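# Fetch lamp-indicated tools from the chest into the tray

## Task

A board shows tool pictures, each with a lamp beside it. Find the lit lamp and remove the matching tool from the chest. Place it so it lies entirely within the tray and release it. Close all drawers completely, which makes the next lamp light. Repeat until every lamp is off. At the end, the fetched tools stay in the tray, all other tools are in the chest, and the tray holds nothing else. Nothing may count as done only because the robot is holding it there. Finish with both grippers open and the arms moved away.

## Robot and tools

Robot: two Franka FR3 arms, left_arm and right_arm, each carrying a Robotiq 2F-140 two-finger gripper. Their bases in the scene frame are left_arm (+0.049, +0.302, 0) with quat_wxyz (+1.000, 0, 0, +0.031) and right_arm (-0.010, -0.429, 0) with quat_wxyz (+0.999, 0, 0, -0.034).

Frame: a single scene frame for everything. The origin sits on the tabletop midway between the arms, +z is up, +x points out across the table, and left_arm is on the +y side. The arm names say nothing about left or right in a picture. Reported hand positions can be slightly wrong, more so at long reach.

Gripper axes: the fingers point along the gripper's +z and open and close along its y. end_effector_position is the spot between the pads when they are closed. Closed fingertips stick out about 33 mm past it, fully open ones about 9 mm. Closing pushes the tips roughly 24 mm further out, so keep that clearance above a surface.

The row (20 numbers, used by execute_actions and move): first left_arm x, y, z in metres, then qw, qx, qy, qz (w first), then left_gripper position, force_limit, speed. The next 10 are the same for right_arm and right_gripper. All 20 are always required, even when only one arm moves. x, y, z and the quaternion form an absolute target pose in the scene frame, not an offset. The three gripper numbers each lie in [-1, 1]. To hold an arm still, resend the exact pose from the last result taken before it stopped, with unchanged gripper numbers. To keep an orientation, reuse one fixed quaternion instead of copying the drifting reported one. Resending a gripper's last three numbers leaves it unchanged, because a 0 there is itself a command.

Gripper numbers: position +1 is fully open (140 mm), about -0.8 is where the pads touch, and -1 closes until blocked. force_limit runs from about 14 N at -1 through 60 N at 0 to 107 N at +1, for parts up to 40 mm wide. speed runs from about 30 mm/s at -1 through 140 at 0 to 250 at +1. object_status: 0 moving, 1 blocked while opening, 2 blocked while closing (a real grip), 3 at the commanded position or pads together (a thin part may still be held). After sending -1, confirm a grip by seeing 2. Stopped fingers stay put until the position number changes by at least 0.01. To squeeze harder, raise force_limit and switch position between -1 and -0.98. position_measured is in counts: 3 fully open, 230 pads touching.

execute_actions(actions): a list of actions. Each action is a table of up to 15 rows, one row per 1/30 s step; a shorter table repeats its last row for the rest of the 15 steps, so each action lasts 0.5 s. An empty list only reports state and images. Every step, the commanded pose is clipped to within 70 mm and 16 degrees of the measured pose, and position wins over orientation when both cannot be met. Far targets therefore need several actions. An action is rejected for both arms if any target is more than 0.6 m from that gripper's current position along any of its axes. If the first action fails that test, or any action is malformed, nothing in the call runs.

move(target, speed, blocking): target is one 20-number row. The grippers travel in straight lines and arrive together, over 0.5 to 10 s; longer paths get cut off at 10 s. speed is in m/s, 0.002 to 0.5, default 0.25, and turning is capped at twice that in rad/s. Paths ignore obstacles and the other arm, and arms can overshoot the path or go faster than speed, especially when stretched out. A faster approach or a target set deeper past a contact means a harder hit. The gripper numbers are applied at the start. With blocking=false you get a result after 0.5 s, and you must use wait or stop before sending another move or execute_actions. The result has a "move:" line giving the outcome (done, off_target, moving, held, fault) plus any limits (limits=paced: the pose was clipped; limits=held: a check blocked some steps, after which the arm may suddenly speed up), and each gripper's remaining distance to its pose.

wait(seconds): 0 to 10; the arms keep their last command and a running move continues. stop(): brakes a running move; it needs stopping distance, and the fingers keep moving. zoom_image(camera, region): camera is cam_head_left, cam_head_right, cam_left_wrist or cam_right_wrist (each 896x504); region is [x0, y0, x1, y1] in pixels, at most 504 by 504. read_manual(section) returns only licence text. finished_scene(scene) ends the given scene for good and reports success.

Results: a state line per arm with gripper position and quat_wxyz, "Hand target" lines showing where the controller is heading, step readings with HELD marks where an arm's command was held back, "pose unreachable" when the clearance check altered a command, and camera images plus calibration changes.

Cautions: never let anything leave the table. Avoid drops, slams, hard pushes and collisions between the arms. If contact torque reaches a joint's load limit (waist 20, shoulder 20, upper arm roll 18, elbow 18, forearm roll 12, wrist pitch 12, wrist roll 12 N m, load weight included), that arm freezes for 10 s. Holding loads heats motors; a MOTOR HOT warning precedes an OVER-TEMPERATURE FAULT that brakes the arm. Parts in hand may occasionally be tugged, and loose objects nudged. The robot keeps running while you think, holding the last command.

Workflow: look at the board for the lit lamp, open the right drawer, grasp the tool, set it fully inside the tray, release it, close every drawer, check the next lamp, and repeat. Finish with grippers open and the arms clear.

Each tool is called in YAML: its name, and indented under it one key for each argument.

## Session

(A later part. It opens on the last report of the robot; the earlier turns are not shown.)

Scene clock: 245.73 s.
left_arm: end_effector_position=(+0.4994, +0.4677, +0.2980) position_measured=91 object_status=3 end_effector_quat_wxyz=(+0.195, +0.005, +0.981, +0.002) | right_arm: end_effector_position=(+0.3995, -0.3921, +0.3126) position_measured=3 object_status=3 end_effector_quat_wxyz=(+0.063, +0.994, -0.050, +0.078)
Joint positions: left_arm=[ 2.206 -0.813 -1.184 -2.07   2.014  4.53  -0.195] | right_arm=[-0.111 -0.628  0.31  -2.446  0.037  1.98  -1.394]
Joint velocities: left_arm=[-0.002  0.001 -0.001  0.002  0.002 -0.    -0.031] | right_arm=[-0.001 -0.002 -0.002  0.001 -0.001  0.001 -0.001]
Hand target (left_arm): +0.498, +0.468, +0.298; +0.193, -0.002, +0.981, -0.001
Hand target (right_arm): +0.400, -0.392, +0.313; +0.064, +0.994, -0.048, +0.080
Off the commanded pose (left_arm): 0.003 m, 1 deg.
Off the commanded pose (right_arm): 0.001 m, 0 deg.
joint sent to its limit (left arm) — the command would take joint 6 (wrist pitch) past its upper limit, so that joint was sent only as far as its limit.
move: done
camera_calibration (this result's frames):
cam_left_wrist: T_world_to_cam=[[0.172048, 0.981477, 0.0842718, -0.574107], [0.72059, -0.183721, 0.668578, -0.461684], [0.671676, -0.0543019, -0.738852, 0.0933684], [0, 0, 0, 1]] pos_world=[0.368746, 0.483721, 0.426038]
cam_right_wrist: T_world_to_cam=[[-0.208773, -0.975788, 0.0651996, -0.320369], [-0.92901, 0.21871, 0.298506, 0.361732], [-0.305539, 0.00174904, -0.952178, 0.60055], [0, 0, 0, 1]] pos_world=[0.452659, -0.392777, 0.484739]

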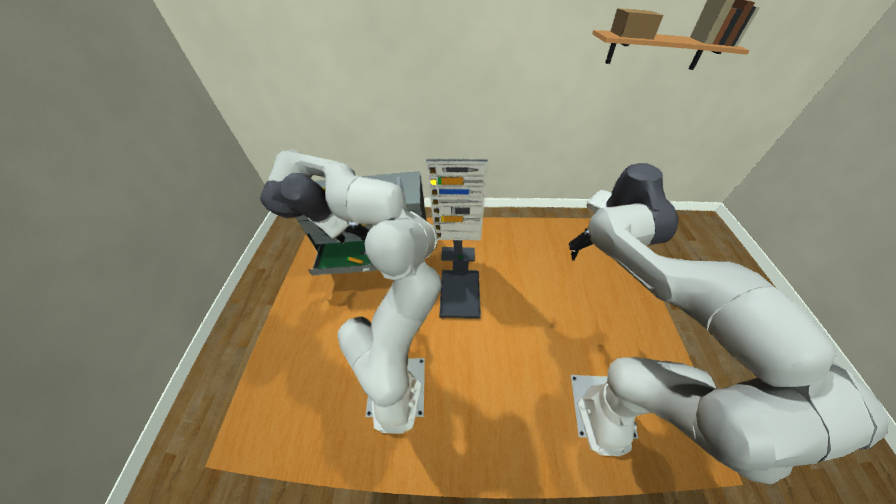

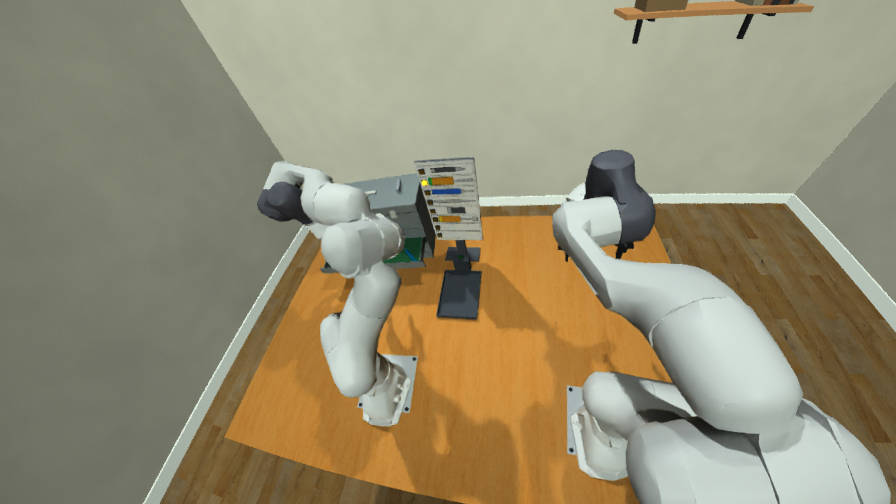

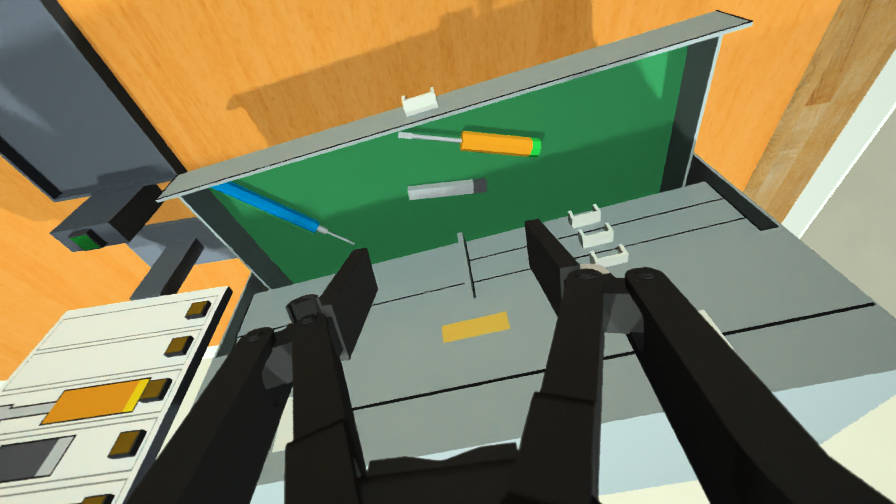

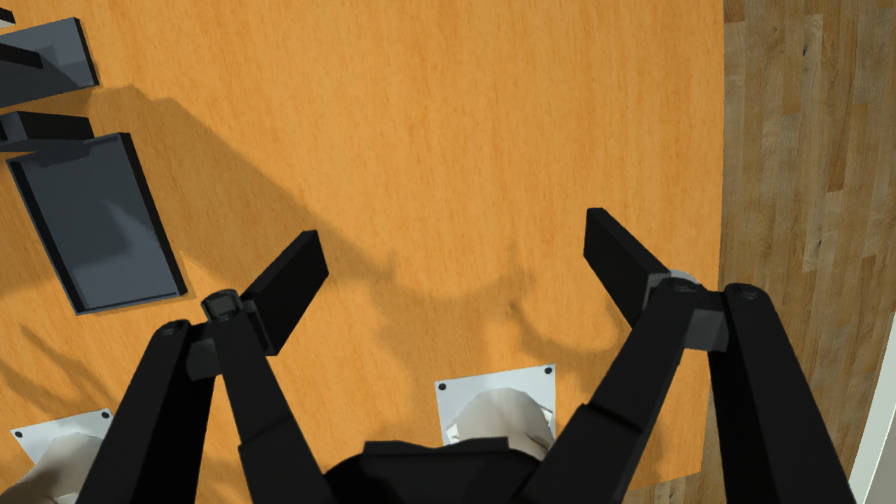

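move:
  target: [0.531,0.537,0.25,0,0.707,0.707,0,0.3,0.5,0,0.4,-0.392,0.313,0.064,0.994,-0.048,0.08,1,0,0]
  speed: 0.15

Scene clock: 251.97 s.
left_arm: end_effector_position=(+0.5310, +0.5351, +0.2470) position_measured=91 object_status=3 end_effector_quat_wxyz=(-0.002, +0.699, +0.713, +0.046) | right_arm: end_effector_position=(+0.3995, -0.3921, +0.3126) position_measured=3 object_status=3 end_effector_quat_wxyz=(+0.063, +0.994, -0.050, +0.078)
Joint positions: left_arm=[ 2.726 -0.768 -1.811 -1.469  2.383  4.53   0.955] | right_arm=[-0.111 -0.628  0.31  -2.446  0.037  1.98  -1.394]
Joint velocities: left_arm=[-0.001 -0.     0.     0.     0.     0.     0.03 ] | right_arm=[ 0.     0.     0.001 -0.001 -0.     0.     0.001]
Hand target (left_arm): +0.529, +0.537, +0.247; -0.005, +0.704, +0.709, +0.045
Hand target (right_arm): +0.400, -0.392, +0.313; +0.064, +0.994, -0.048, +0.080
Off the commanded pose (left_arm): 0.004 m, 5 deg.
Off the commanded pose (right_arm): 0.001 m, 0 deg.
joint sent to its limit (left arm) — the command would take joint 1 (waist) past its upper limit and joint 6 (wrist pitch) past its upper limit, so those joints were sent only as far as their limits.
move: off_target (left_arm)
camera_calibration (this result's frames):
cam_left_wrist: T_world_to_cam=[[0.984617, -0.164314, 0.0594208, -0.453614], [-0.174298, -0.947503, 0.268063, 0.544905], [0.0122548, -0.274296, -0.961567, 0.560979], [0, 0, 0, 1]] pos_world=[0.534737, 0.595638, 0.420305]
cam_right_wrist: T_world_to_cam=[[-0.208764, -0.97579, 0.0652046, -0.320373], [-0.929012, 0.218703, 0.298508, 0.361727], [-0.305541, 0.00174166, -0.952177, 0.600545], [0, 0, 0, 1]] pos_world=[0.452658, -0.392773, 0.484737]

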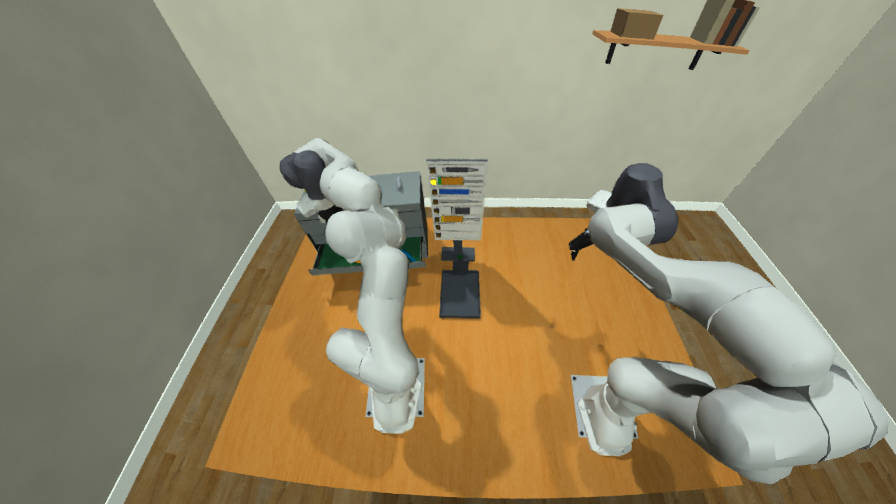

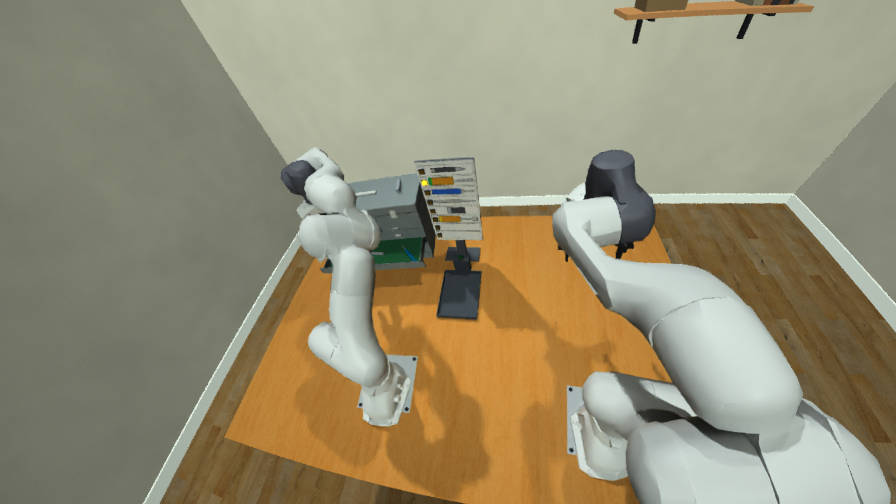

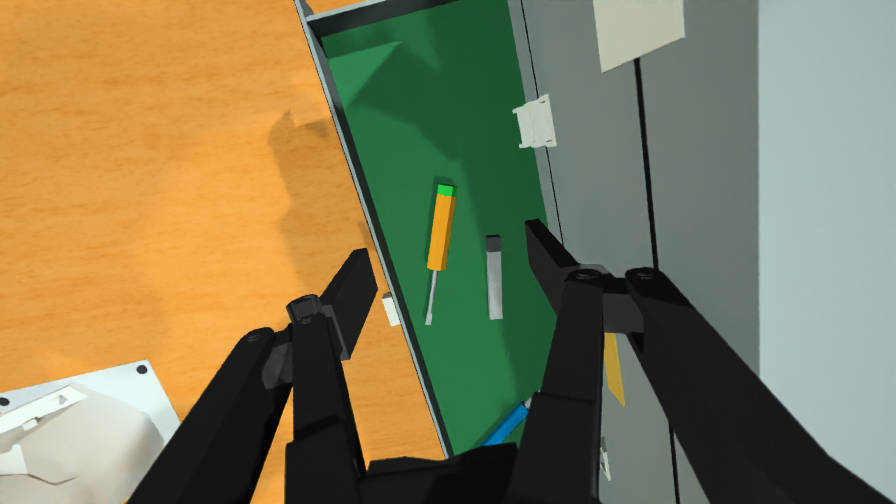

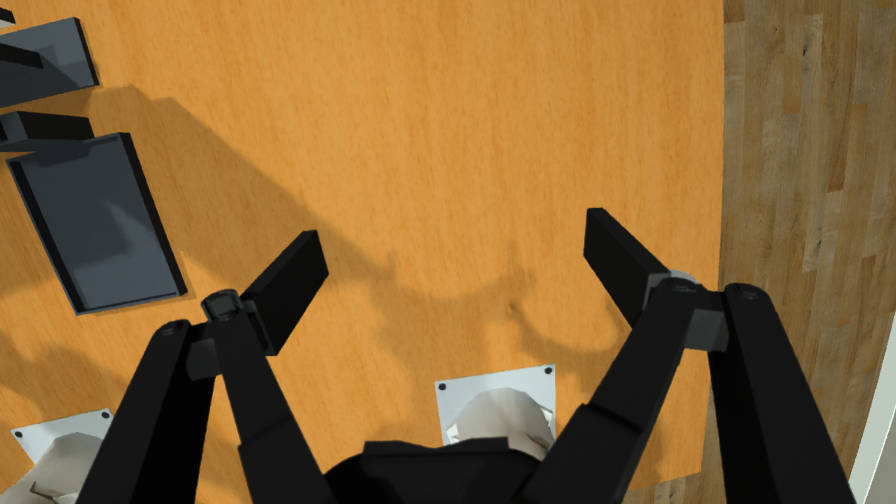

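Narrow the opening to avoid the grey tool, then descend.

move:
  target: [0.531,0.537,0.145,0,0.707,0.707,0,-0.3,0.5,0,0.4,-0.392,0.313,0.064,0.994,-0.048,0.08,1,0,0]
  speed: 0.08

move:
  target: [0.531,0.537,0.145,0,0.707,0.707,0,-1,0.5,0,0.4,-0.392,0.313,0.064,0.994,-0.048,0.08,1,0,0]

Scene clock: 253.87 s.
left_arm: end_effector_position=(+0.5305, +0.5361, +0.1456) position_measured=167 object_status=3 end_effector_quat_wxyz=(-0.003, +0.703, +0.711, +0.017) | right_arm: end_effector_position=(+0.3995, -0.3921, +0.3126) position_measured=3 object_status=3 end_effector_quat_wxyz=(+0.063, +0.994, -0.050, +0.078)
Joint positions: left_arm=[ 2.727 -1.04  -1.729 -1.592  2.098  4.53   1.146] | right_arm=[-0.111 -0.628  0.31  -2.446  0.037  1.98  -1.394]
Joint velocities: left_arm=[ 0.002 -0.001 -0.002 -0.003 -0.005  0.     0.033] | right_arm=[ 0.    -0.     0.001 -0.    -0.     0.     0.   ]
Hand target (left_arm): +0.530, +0.536, +0.146; -0.002, +0.707, +0.707, +0.017
Hand target (right_arm): +0.400, -0.392, +0.313; +0.064, +0.994, -0.048, +0.080
Off the commanded pose (left_arm): 0.001 m, 2 deg.
Off the commanded pose (right_arm): 0.001 m, 0 deg.
joint sent to its limit (left arm) — the command would take joint 1 (waist) past its upper limit and joint 6 (wrist pitch) past its upper limit, so those joints were sent only as far as their limits.
move: done
camera_calibration (this result's frames):
cam_left_wrist: T_world_to_cam=[[0.984927, -0.171336, 0.0237294, -0.438152], [-0.170145, -0.934975, 0.311245, 0.557708], [-0.0311411, -0.310591, -0.950034, 0.504556], [0, 0, 0, 1]] pos_world=[0.542151, 0.603081, 0.316159]
cam_right_wrist: T_world_to_cam=[[-0.208757, -0.975791, 0.0652077, -0.320376], [-0.929013, 0.218698, 0.298507, 0.361725], [-0.305542, 0.00173692, -0.952177, 0.600542], [0, 0, 0, 1]] pos_world=[0.452657, -0.392771, 0.484736]

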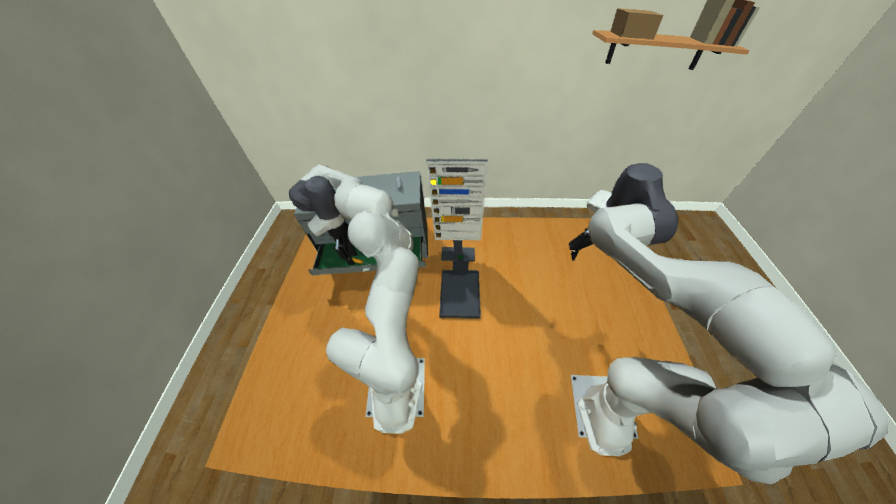

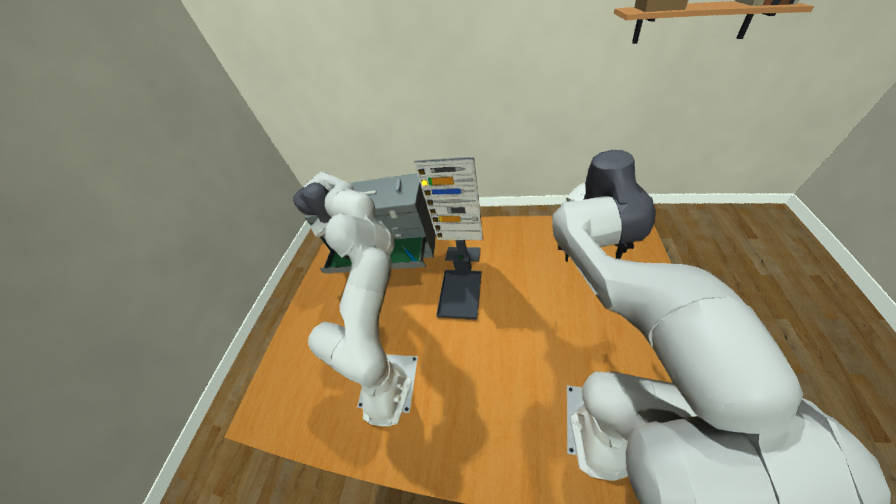

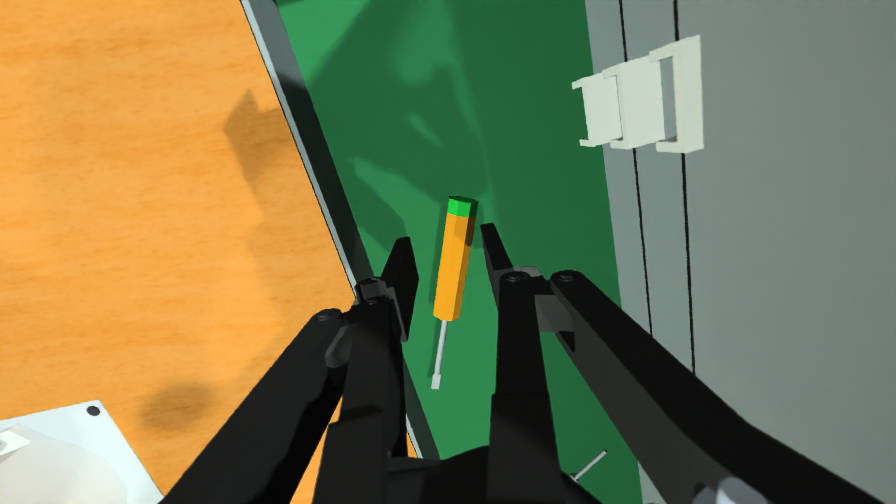

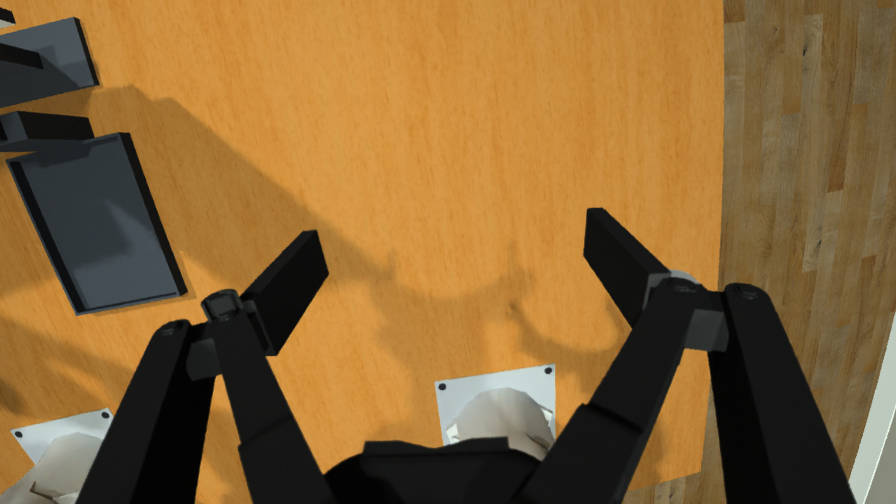

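Scene clock: 254.57 s.
left_arm: end_effector_position=(+0.5309, +0.5363, +0.1475) position_measured=234 object_status=3 end_effector_quat_wxyz=(-0.002, +0.705, +0.709, +0.018) | right_arm: end_effector_position=(+0.3995, -0.3921, +0.3126) position_measured=3 object_status=3 end_effector_quat_wxyz=(+0.063, +0.994, -0.050, +0.078)
Joint positions: left_arm=[ 2.727 -1.038 -1.726 -1.591  2.097  4.533  1.152] | right_arm=[-0.111 -0.628  0.31  -2.446  0.037  1.98  -1.394]
Joint velocities: left_arm=[ 0.001 -0.     0.001  0.001 -0.001  0.001  0.009] | right_arm=[ 0.001 -0.001 -0.002  0.     0.001  0.     0.   ]
Hand target (left_arm): +0.531, +0.536, +0.145; -0.003, +0.707, +0.707, +0.017
Hand target (right_arm): +0.400, -0.392, +0.313; +0.064, +0.994, -0.048, +0.080
Off the commanded pose (left_arm): 0.003 m, 2 deg.
Off the commanded pose (right_arm): 0.001 m, 0 deg.
joint sent to its limit (left arm) — the command would take joint 1 (waist) past its upper limit and joint 6 (wrist pitch) past its upper limit, so those joints were sent only as far as their limits.
move: done
camera_calibration (this result's frames):
cam_left_wrist: T_world_to_cam=[[0.983961, -0.176486, 0.0259346, -0.435548], [-0.17572, -0.933956, 0.311204, 0.559729], [-0.0307015, -0.31077, -0.949989, 0.506306], [0, 0, 0, 1]] pos_world=[0.542463, 0.60324, 0.318091]
cam_right_wrist: T_world_to_cam=[[-0.208756, -0.975791, 0.0652082, -0.320376], [-0.929013, 0.218696, 0.298507, 0.361725], [-0.305542, 0.00173592, -0.952177, 0.600542], [0, 0, 0, 1]] pos_world=[0.452657, -0.392771, 0.484736]

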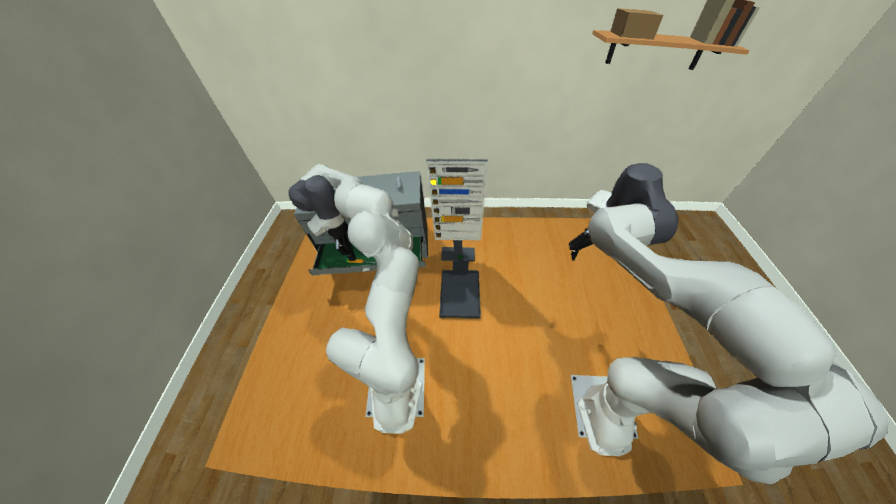

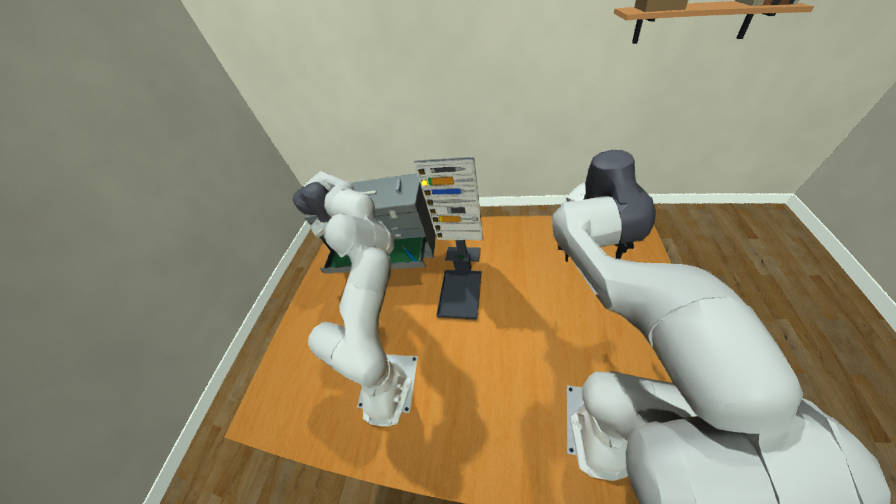

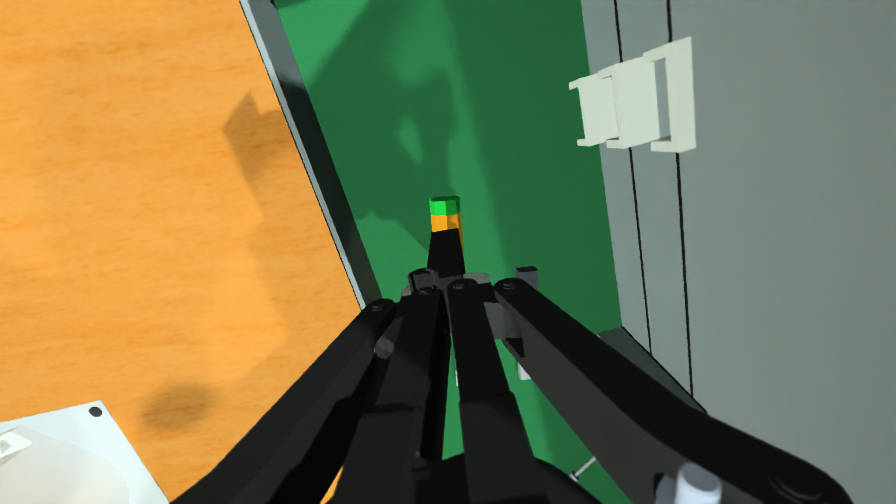

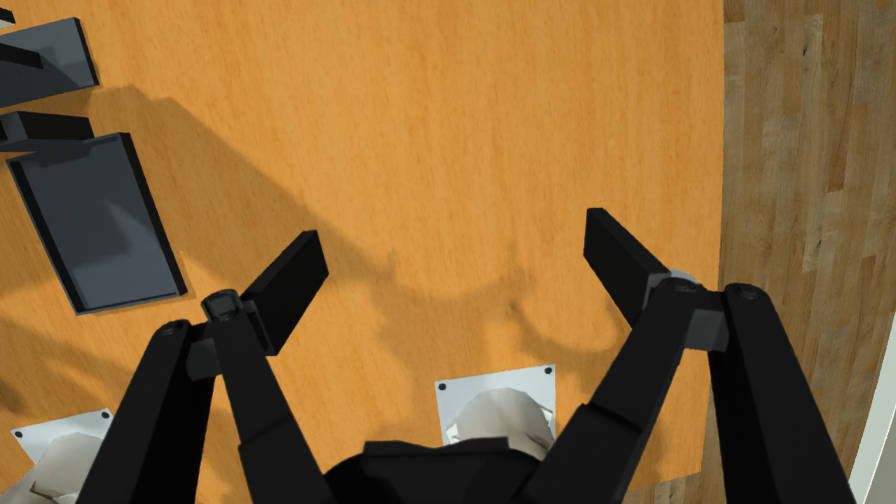

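Too high; lower by 2.5 cm.

move:
  target: [0.531,0.537,0.145,0,0.707,0.707,0,-0.3,0.5,0,0.4,-0.392,0.313,0.064,0.994,-0.048,0.08,1,0,0]

move:
  target: [0.531,0.537,0.12,0,0.707,0.707,0,-0.3,0.5,0,0.4,-0.392,0.313,0.064,0.994,-0.048,0.08,1,0,0]
  speed: 0.05

move:
  target: [0.531,0.537,0.12,0,0.707,0.707,0,-1,0.5,0,0.4,-0.392,0.313,0.064,0.994,-0.048,0.08,1,0,0]

Scene clock: 255.40 s.
left_arm: end_effector_position=(+0.5303, +0.5365, +0.1462) position_measured=167 object_status=3 end_effector_quat_wxyz=(-0.004, +0.706, +0.708, +0.017) | right_arm: end_effector_position=(+0.3995, -0.3921, +0.3126) position_measured=3 object_status=3 end_effector_quat_wxyz=(+0.063, +0.994, -0.050, +0.078)
Joint positions: left_arm=[ 2.727 -1.042 -1.726 -1.591  2.097  4.533  1.154] | right_arm=[-0.111 -0.628  0.31  -2.446  0.037  1.98  -1.394]
Joint velocities: left_arm=[ 0.    -0.001 -0.001  0.001 -0.001 -0.001 -0.001] | right_arm=[ 0.001 -0.    -0.    -0.001  0.     0.    -0.   ]
Hand target (left_arm): +0.530, +0.536, +0.145; -0.003, +0.707, +0.707, +0.017
Hand target (right_arm): +0.400, -0.392, +0.313; +0.064, +0.994, -0.048, +0.080
Off the commanded pose (left_arm): 0.001 m, 2 deg.
Off the commanded pose (right_arm): 0.001 m, 0 deg.
joint sent to its limit (left arm) — the command would take joint 1 (waist) past its upper limit and joint 6 (wrist pitch) past its upper limit, so those joints were sent only as far as their limits.
move: done
camera_calibration (this result's frames):
cam_left_wrist: T_world_to_cam=[[0.983712, -0.178342, 0.0224801, -0.433292], [-0.176432, -0.934026, 0.310591, 0.560739], [-0.0343944, -0.309498, -0.950278, 0.506445], [0, 0, 0, 1]] pos_world=[0.542585, 0.603215, 0.316843]
cam_right_wrist: T_world_to_cam=[[-0.208753, -0.975792, 0.06521, -0.320378], [-0.929014, 0.218694, 0.298507, 0.361723], [-0.305542, 0.00173317, -0.952177, 0.60054], [0, 0, 0, 1]] pos_world=[0.452657, -0.392769, 0.484735]

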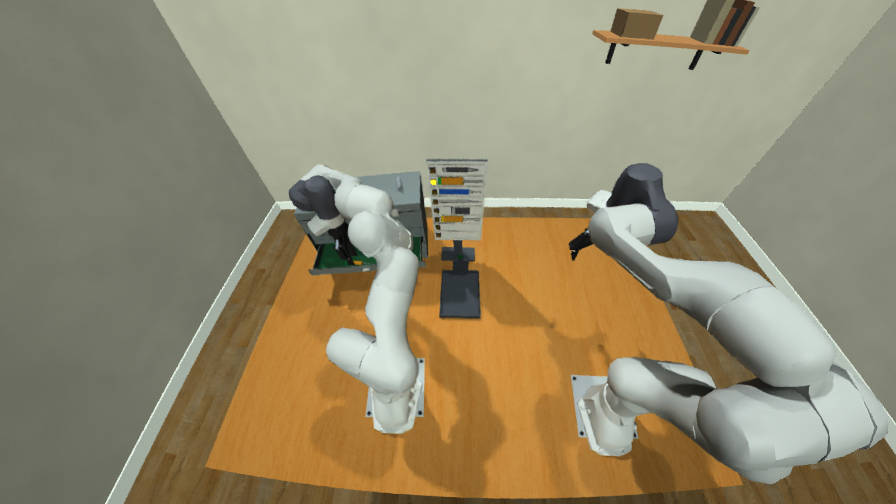

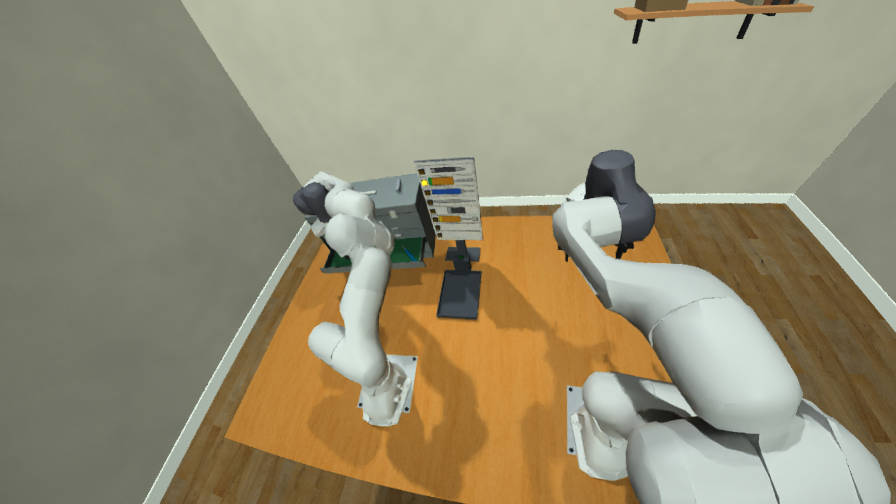

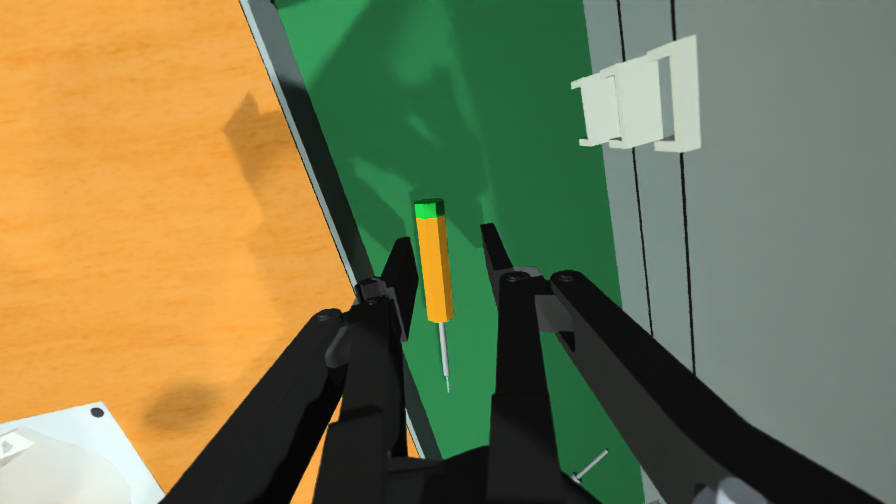

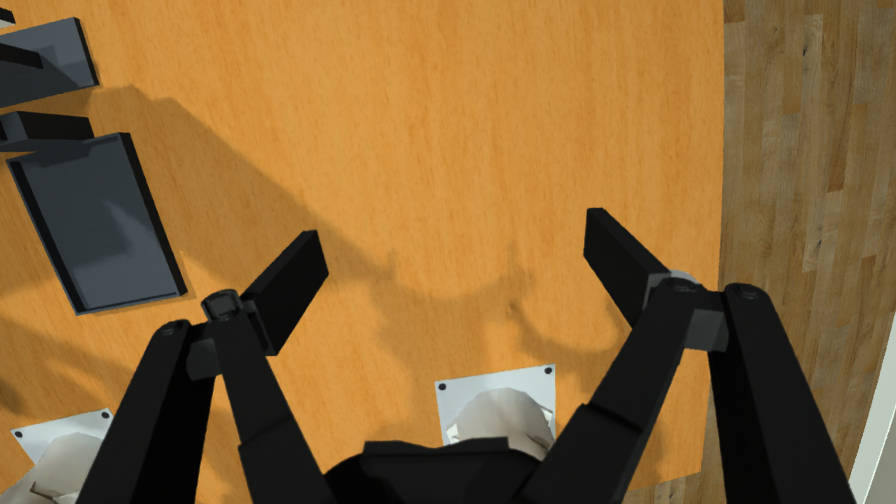

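Scene clock: 256.23 s.
left_arm: end_effector_position=(+0.5339, +0.5366, +0.1296) position_measured=167 object_status=3 end_effector_quat_wxyz=(+0.001, +0.704, +0.710, +0.019) | right_arm: end_effector_position=(+0.3995, -0.3921, +0.3126) position_measured=3 object_status=3 end_effector_quat_wxyz=(+0.063, +0.994, -0.050, +0.078)
Joint positions: left_arm=[ 2.725 -1.09  -1.713 -1.611  2.033  4.533  1.181] | right_arm=[-0.111 -0.628  0.31  -2.446  0.037  1.98  -1.394]
Joint velocities: left_arm=[ 0.    -0.001  0.004 -0.003 -0.01   0.     0.021] | right_arm=[ 0.    -0.    -0.003 -0.001 -0.002 -0.    -0.002]
Hand target (left_arm): +0.530, +0.536, +0.120; -0.002, +0.707, +0.707, +0.013
Hand target (right_arm): +0.400, -0.392, +0.313; +0.064, +0.994, -0.048, +0.080
Off the commanded pose (left_arm): 0.010 m, 2 deg.
Off the commanded pose (right_arm): 0.001 m, 0 deg.
joint sent to its limit (left arm) — the command would take joint 1 (waist) past its upper limit and joint 6 (wrist pitch) past its upper limit, so those joints were sent only as far as their limits.
move: off_target (left_arm)
camera_calibration (this result's frames):
cam_left_wrist: T_world_to_cam=[[0.984306, -0.173377, 0.0328893, -0.440778], [-0.174887, -0.933492, 0.313062, 0.565183], [-0.0235758, -0.313901, -0.949163, 0.487218], [0, 0, 0, 1]] pos_world=[0.544191, 0.604111, 0.300009]
cam_right_wrist: T_world_to_cam=[[-0.208749, -0.975793, 0.0652119, -0.320379], [-0.929014, 0.218691, 0.298507, 0.361722], [-0.305542, 0.00173037, -0.952177, 0.600538], [0, 0, 0, 1]] pos_world=[0.452656, -0.392768, 0.484735]

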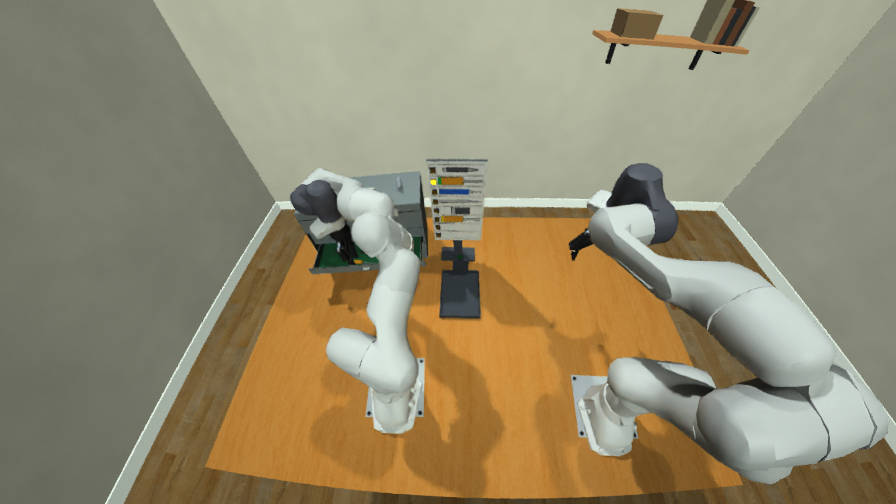

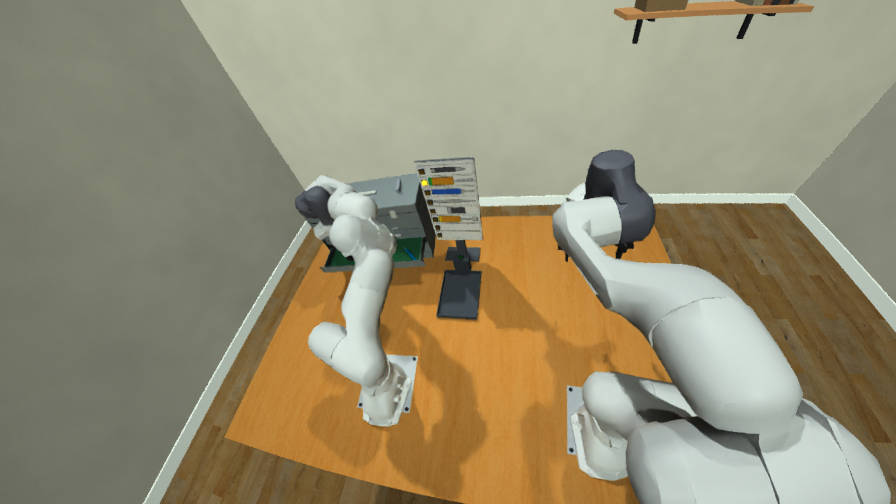

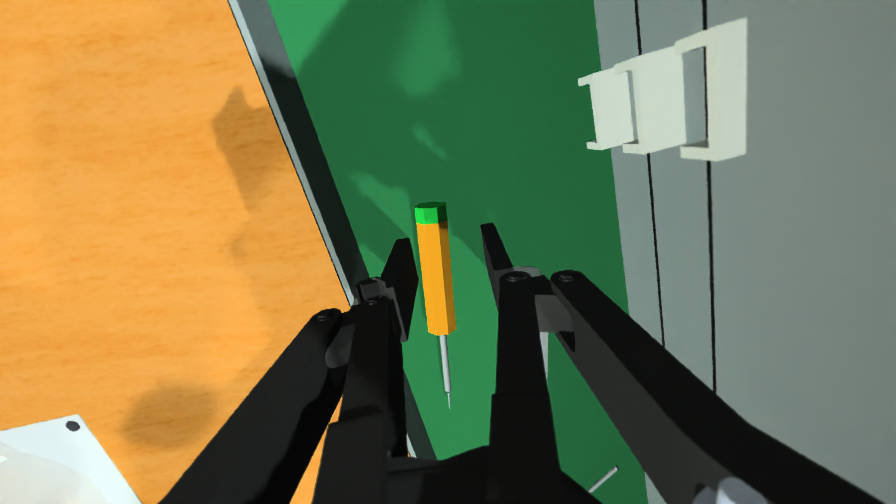

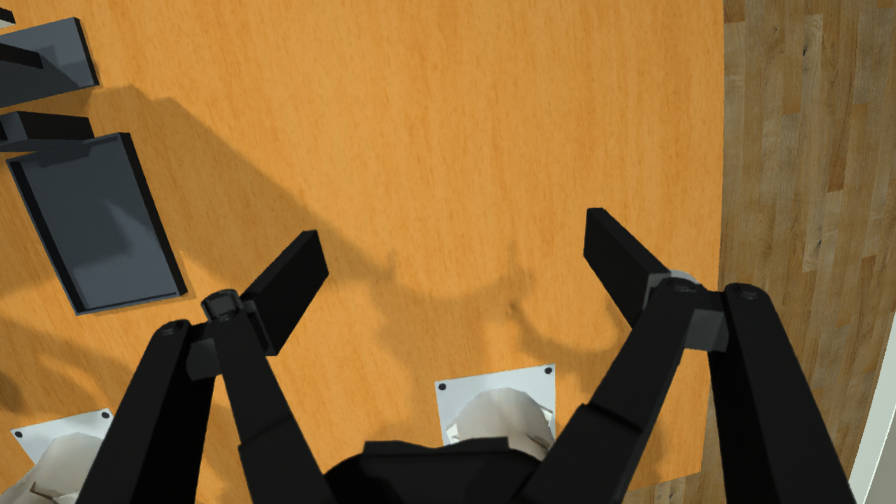

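Scene clock: 256.93 s.
left_arm: end_effector_position=(+0.5338, +0.5378, +0.1303) position_measured=213 object_status=2 end_effector_quat_wxyz=(+0.001, +0.705, +0.709, +0.020) | right_arm: end_effector_position=(+0.3995, -0.3921, +0.3126) position_measured=3 object_status=3 end_effector_quat_wxyz=(+0.063, +0.994, -0.050, +0.078)
Joint positions: left_arm=[ 2.727 -1.09  -1.711 -1.611  2.033  4.533  1.186] | right_arm=[-0.111 -0.628  0.31  -2.446  0.037  1.98  -1.394]
Joint velocities: left_arm=[ 0.001 -0.001  0.001 -0.001 -0.003  0.     0.008] | right_arm=[ 0.     0.002 -0.     0.001  0.001  0.001  0.001]
Hand target (left_arm): +0.530, +0.536, +0.120; -0.003, +0.707, +0.707, +0.013
Hand target (right_arm): +0.400, -0.392, +0.313; +0.064, +0.994, -0.048, +0.080
Off the commanded pose (left_arm): 0.011 m, 2 deg.
Off the commanded pose (right_arm): 0.001 m, 0 deg.
joint sent to its limit (left arm) — the command would take joint 1 (waist) past its upper limit and joint 6 (wrist pitch) past its upper limit, so those joints were sent only as far as their limits.
move: off_target (left_arm)
camera_calibration (this result's frames):
cam_left_wrist: T_world_to_cam=[[0.983684, -0.176639, 0.0341267, -0.438587], [-0.178402, -0.933272, 0.31173, 0.568033], [-0.0232143, -0.312732, -0.949558, 0.487523], [0, 0, 0, 1]] pos_world=[0.544087, 0.605122, 0.300826]
cam_right_wrist: T_world_to_cam=[[-0.208747, -0.975793, 0.0652129, -0.32038], [-0.929015, 0.218689, 0.298507, 0.361722], [-0.305542, 0.00172858, -0.952177, 0.600537], [0, 0, 0, 1]] pos_world=[0.452656, -0.392767, 0.484734]

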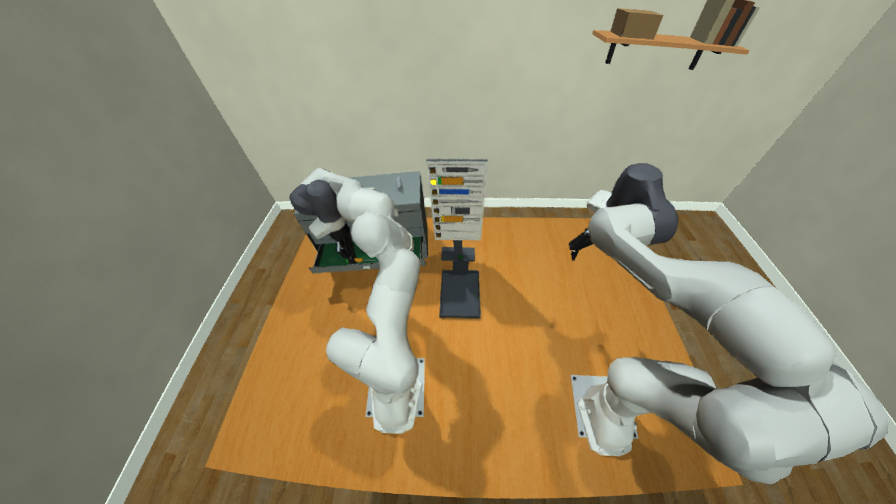

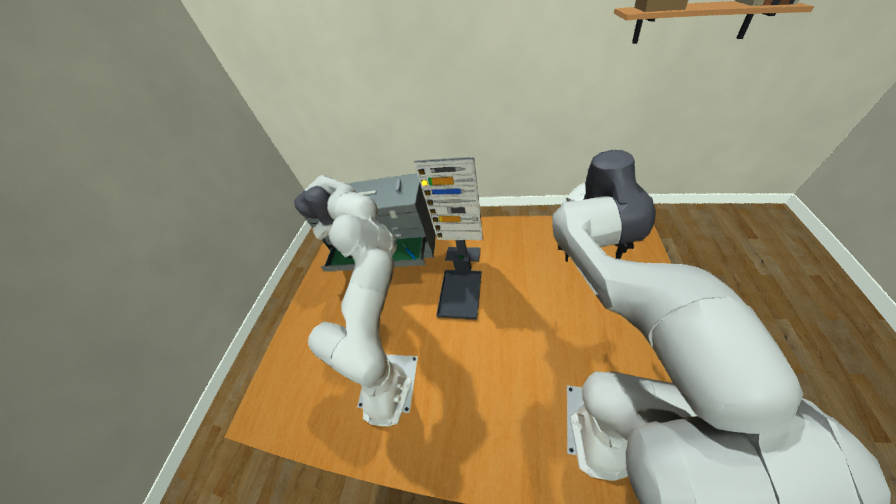

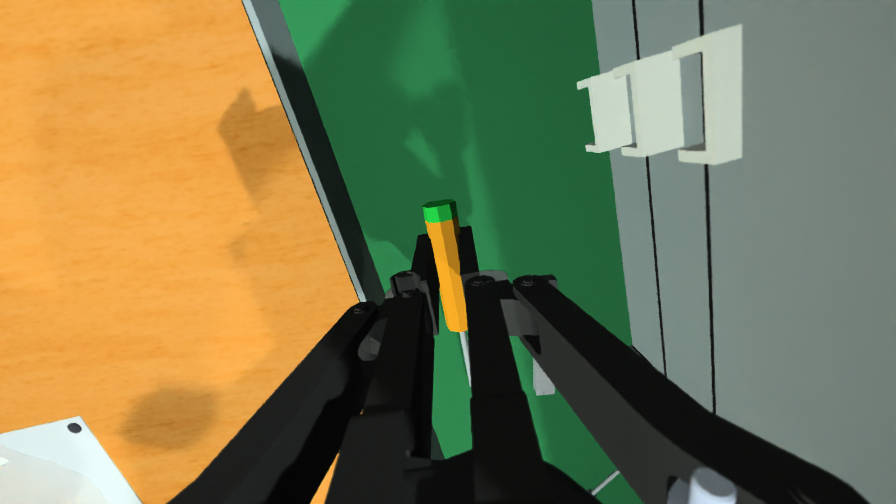

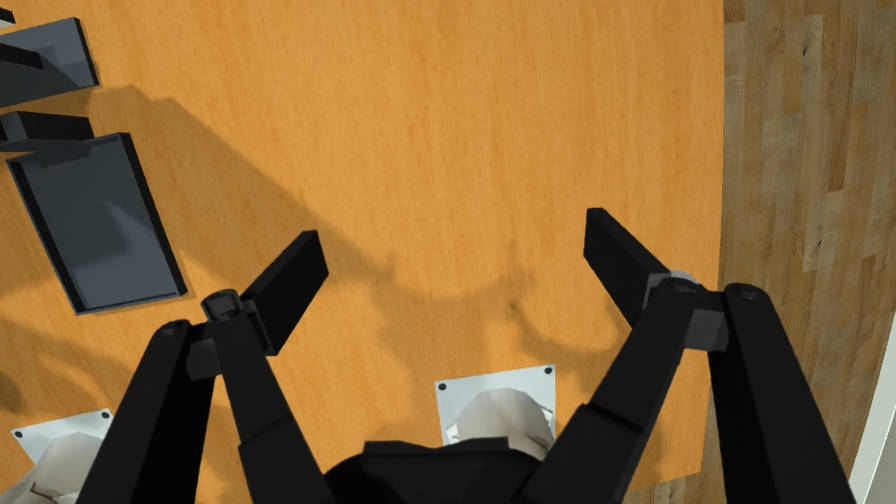

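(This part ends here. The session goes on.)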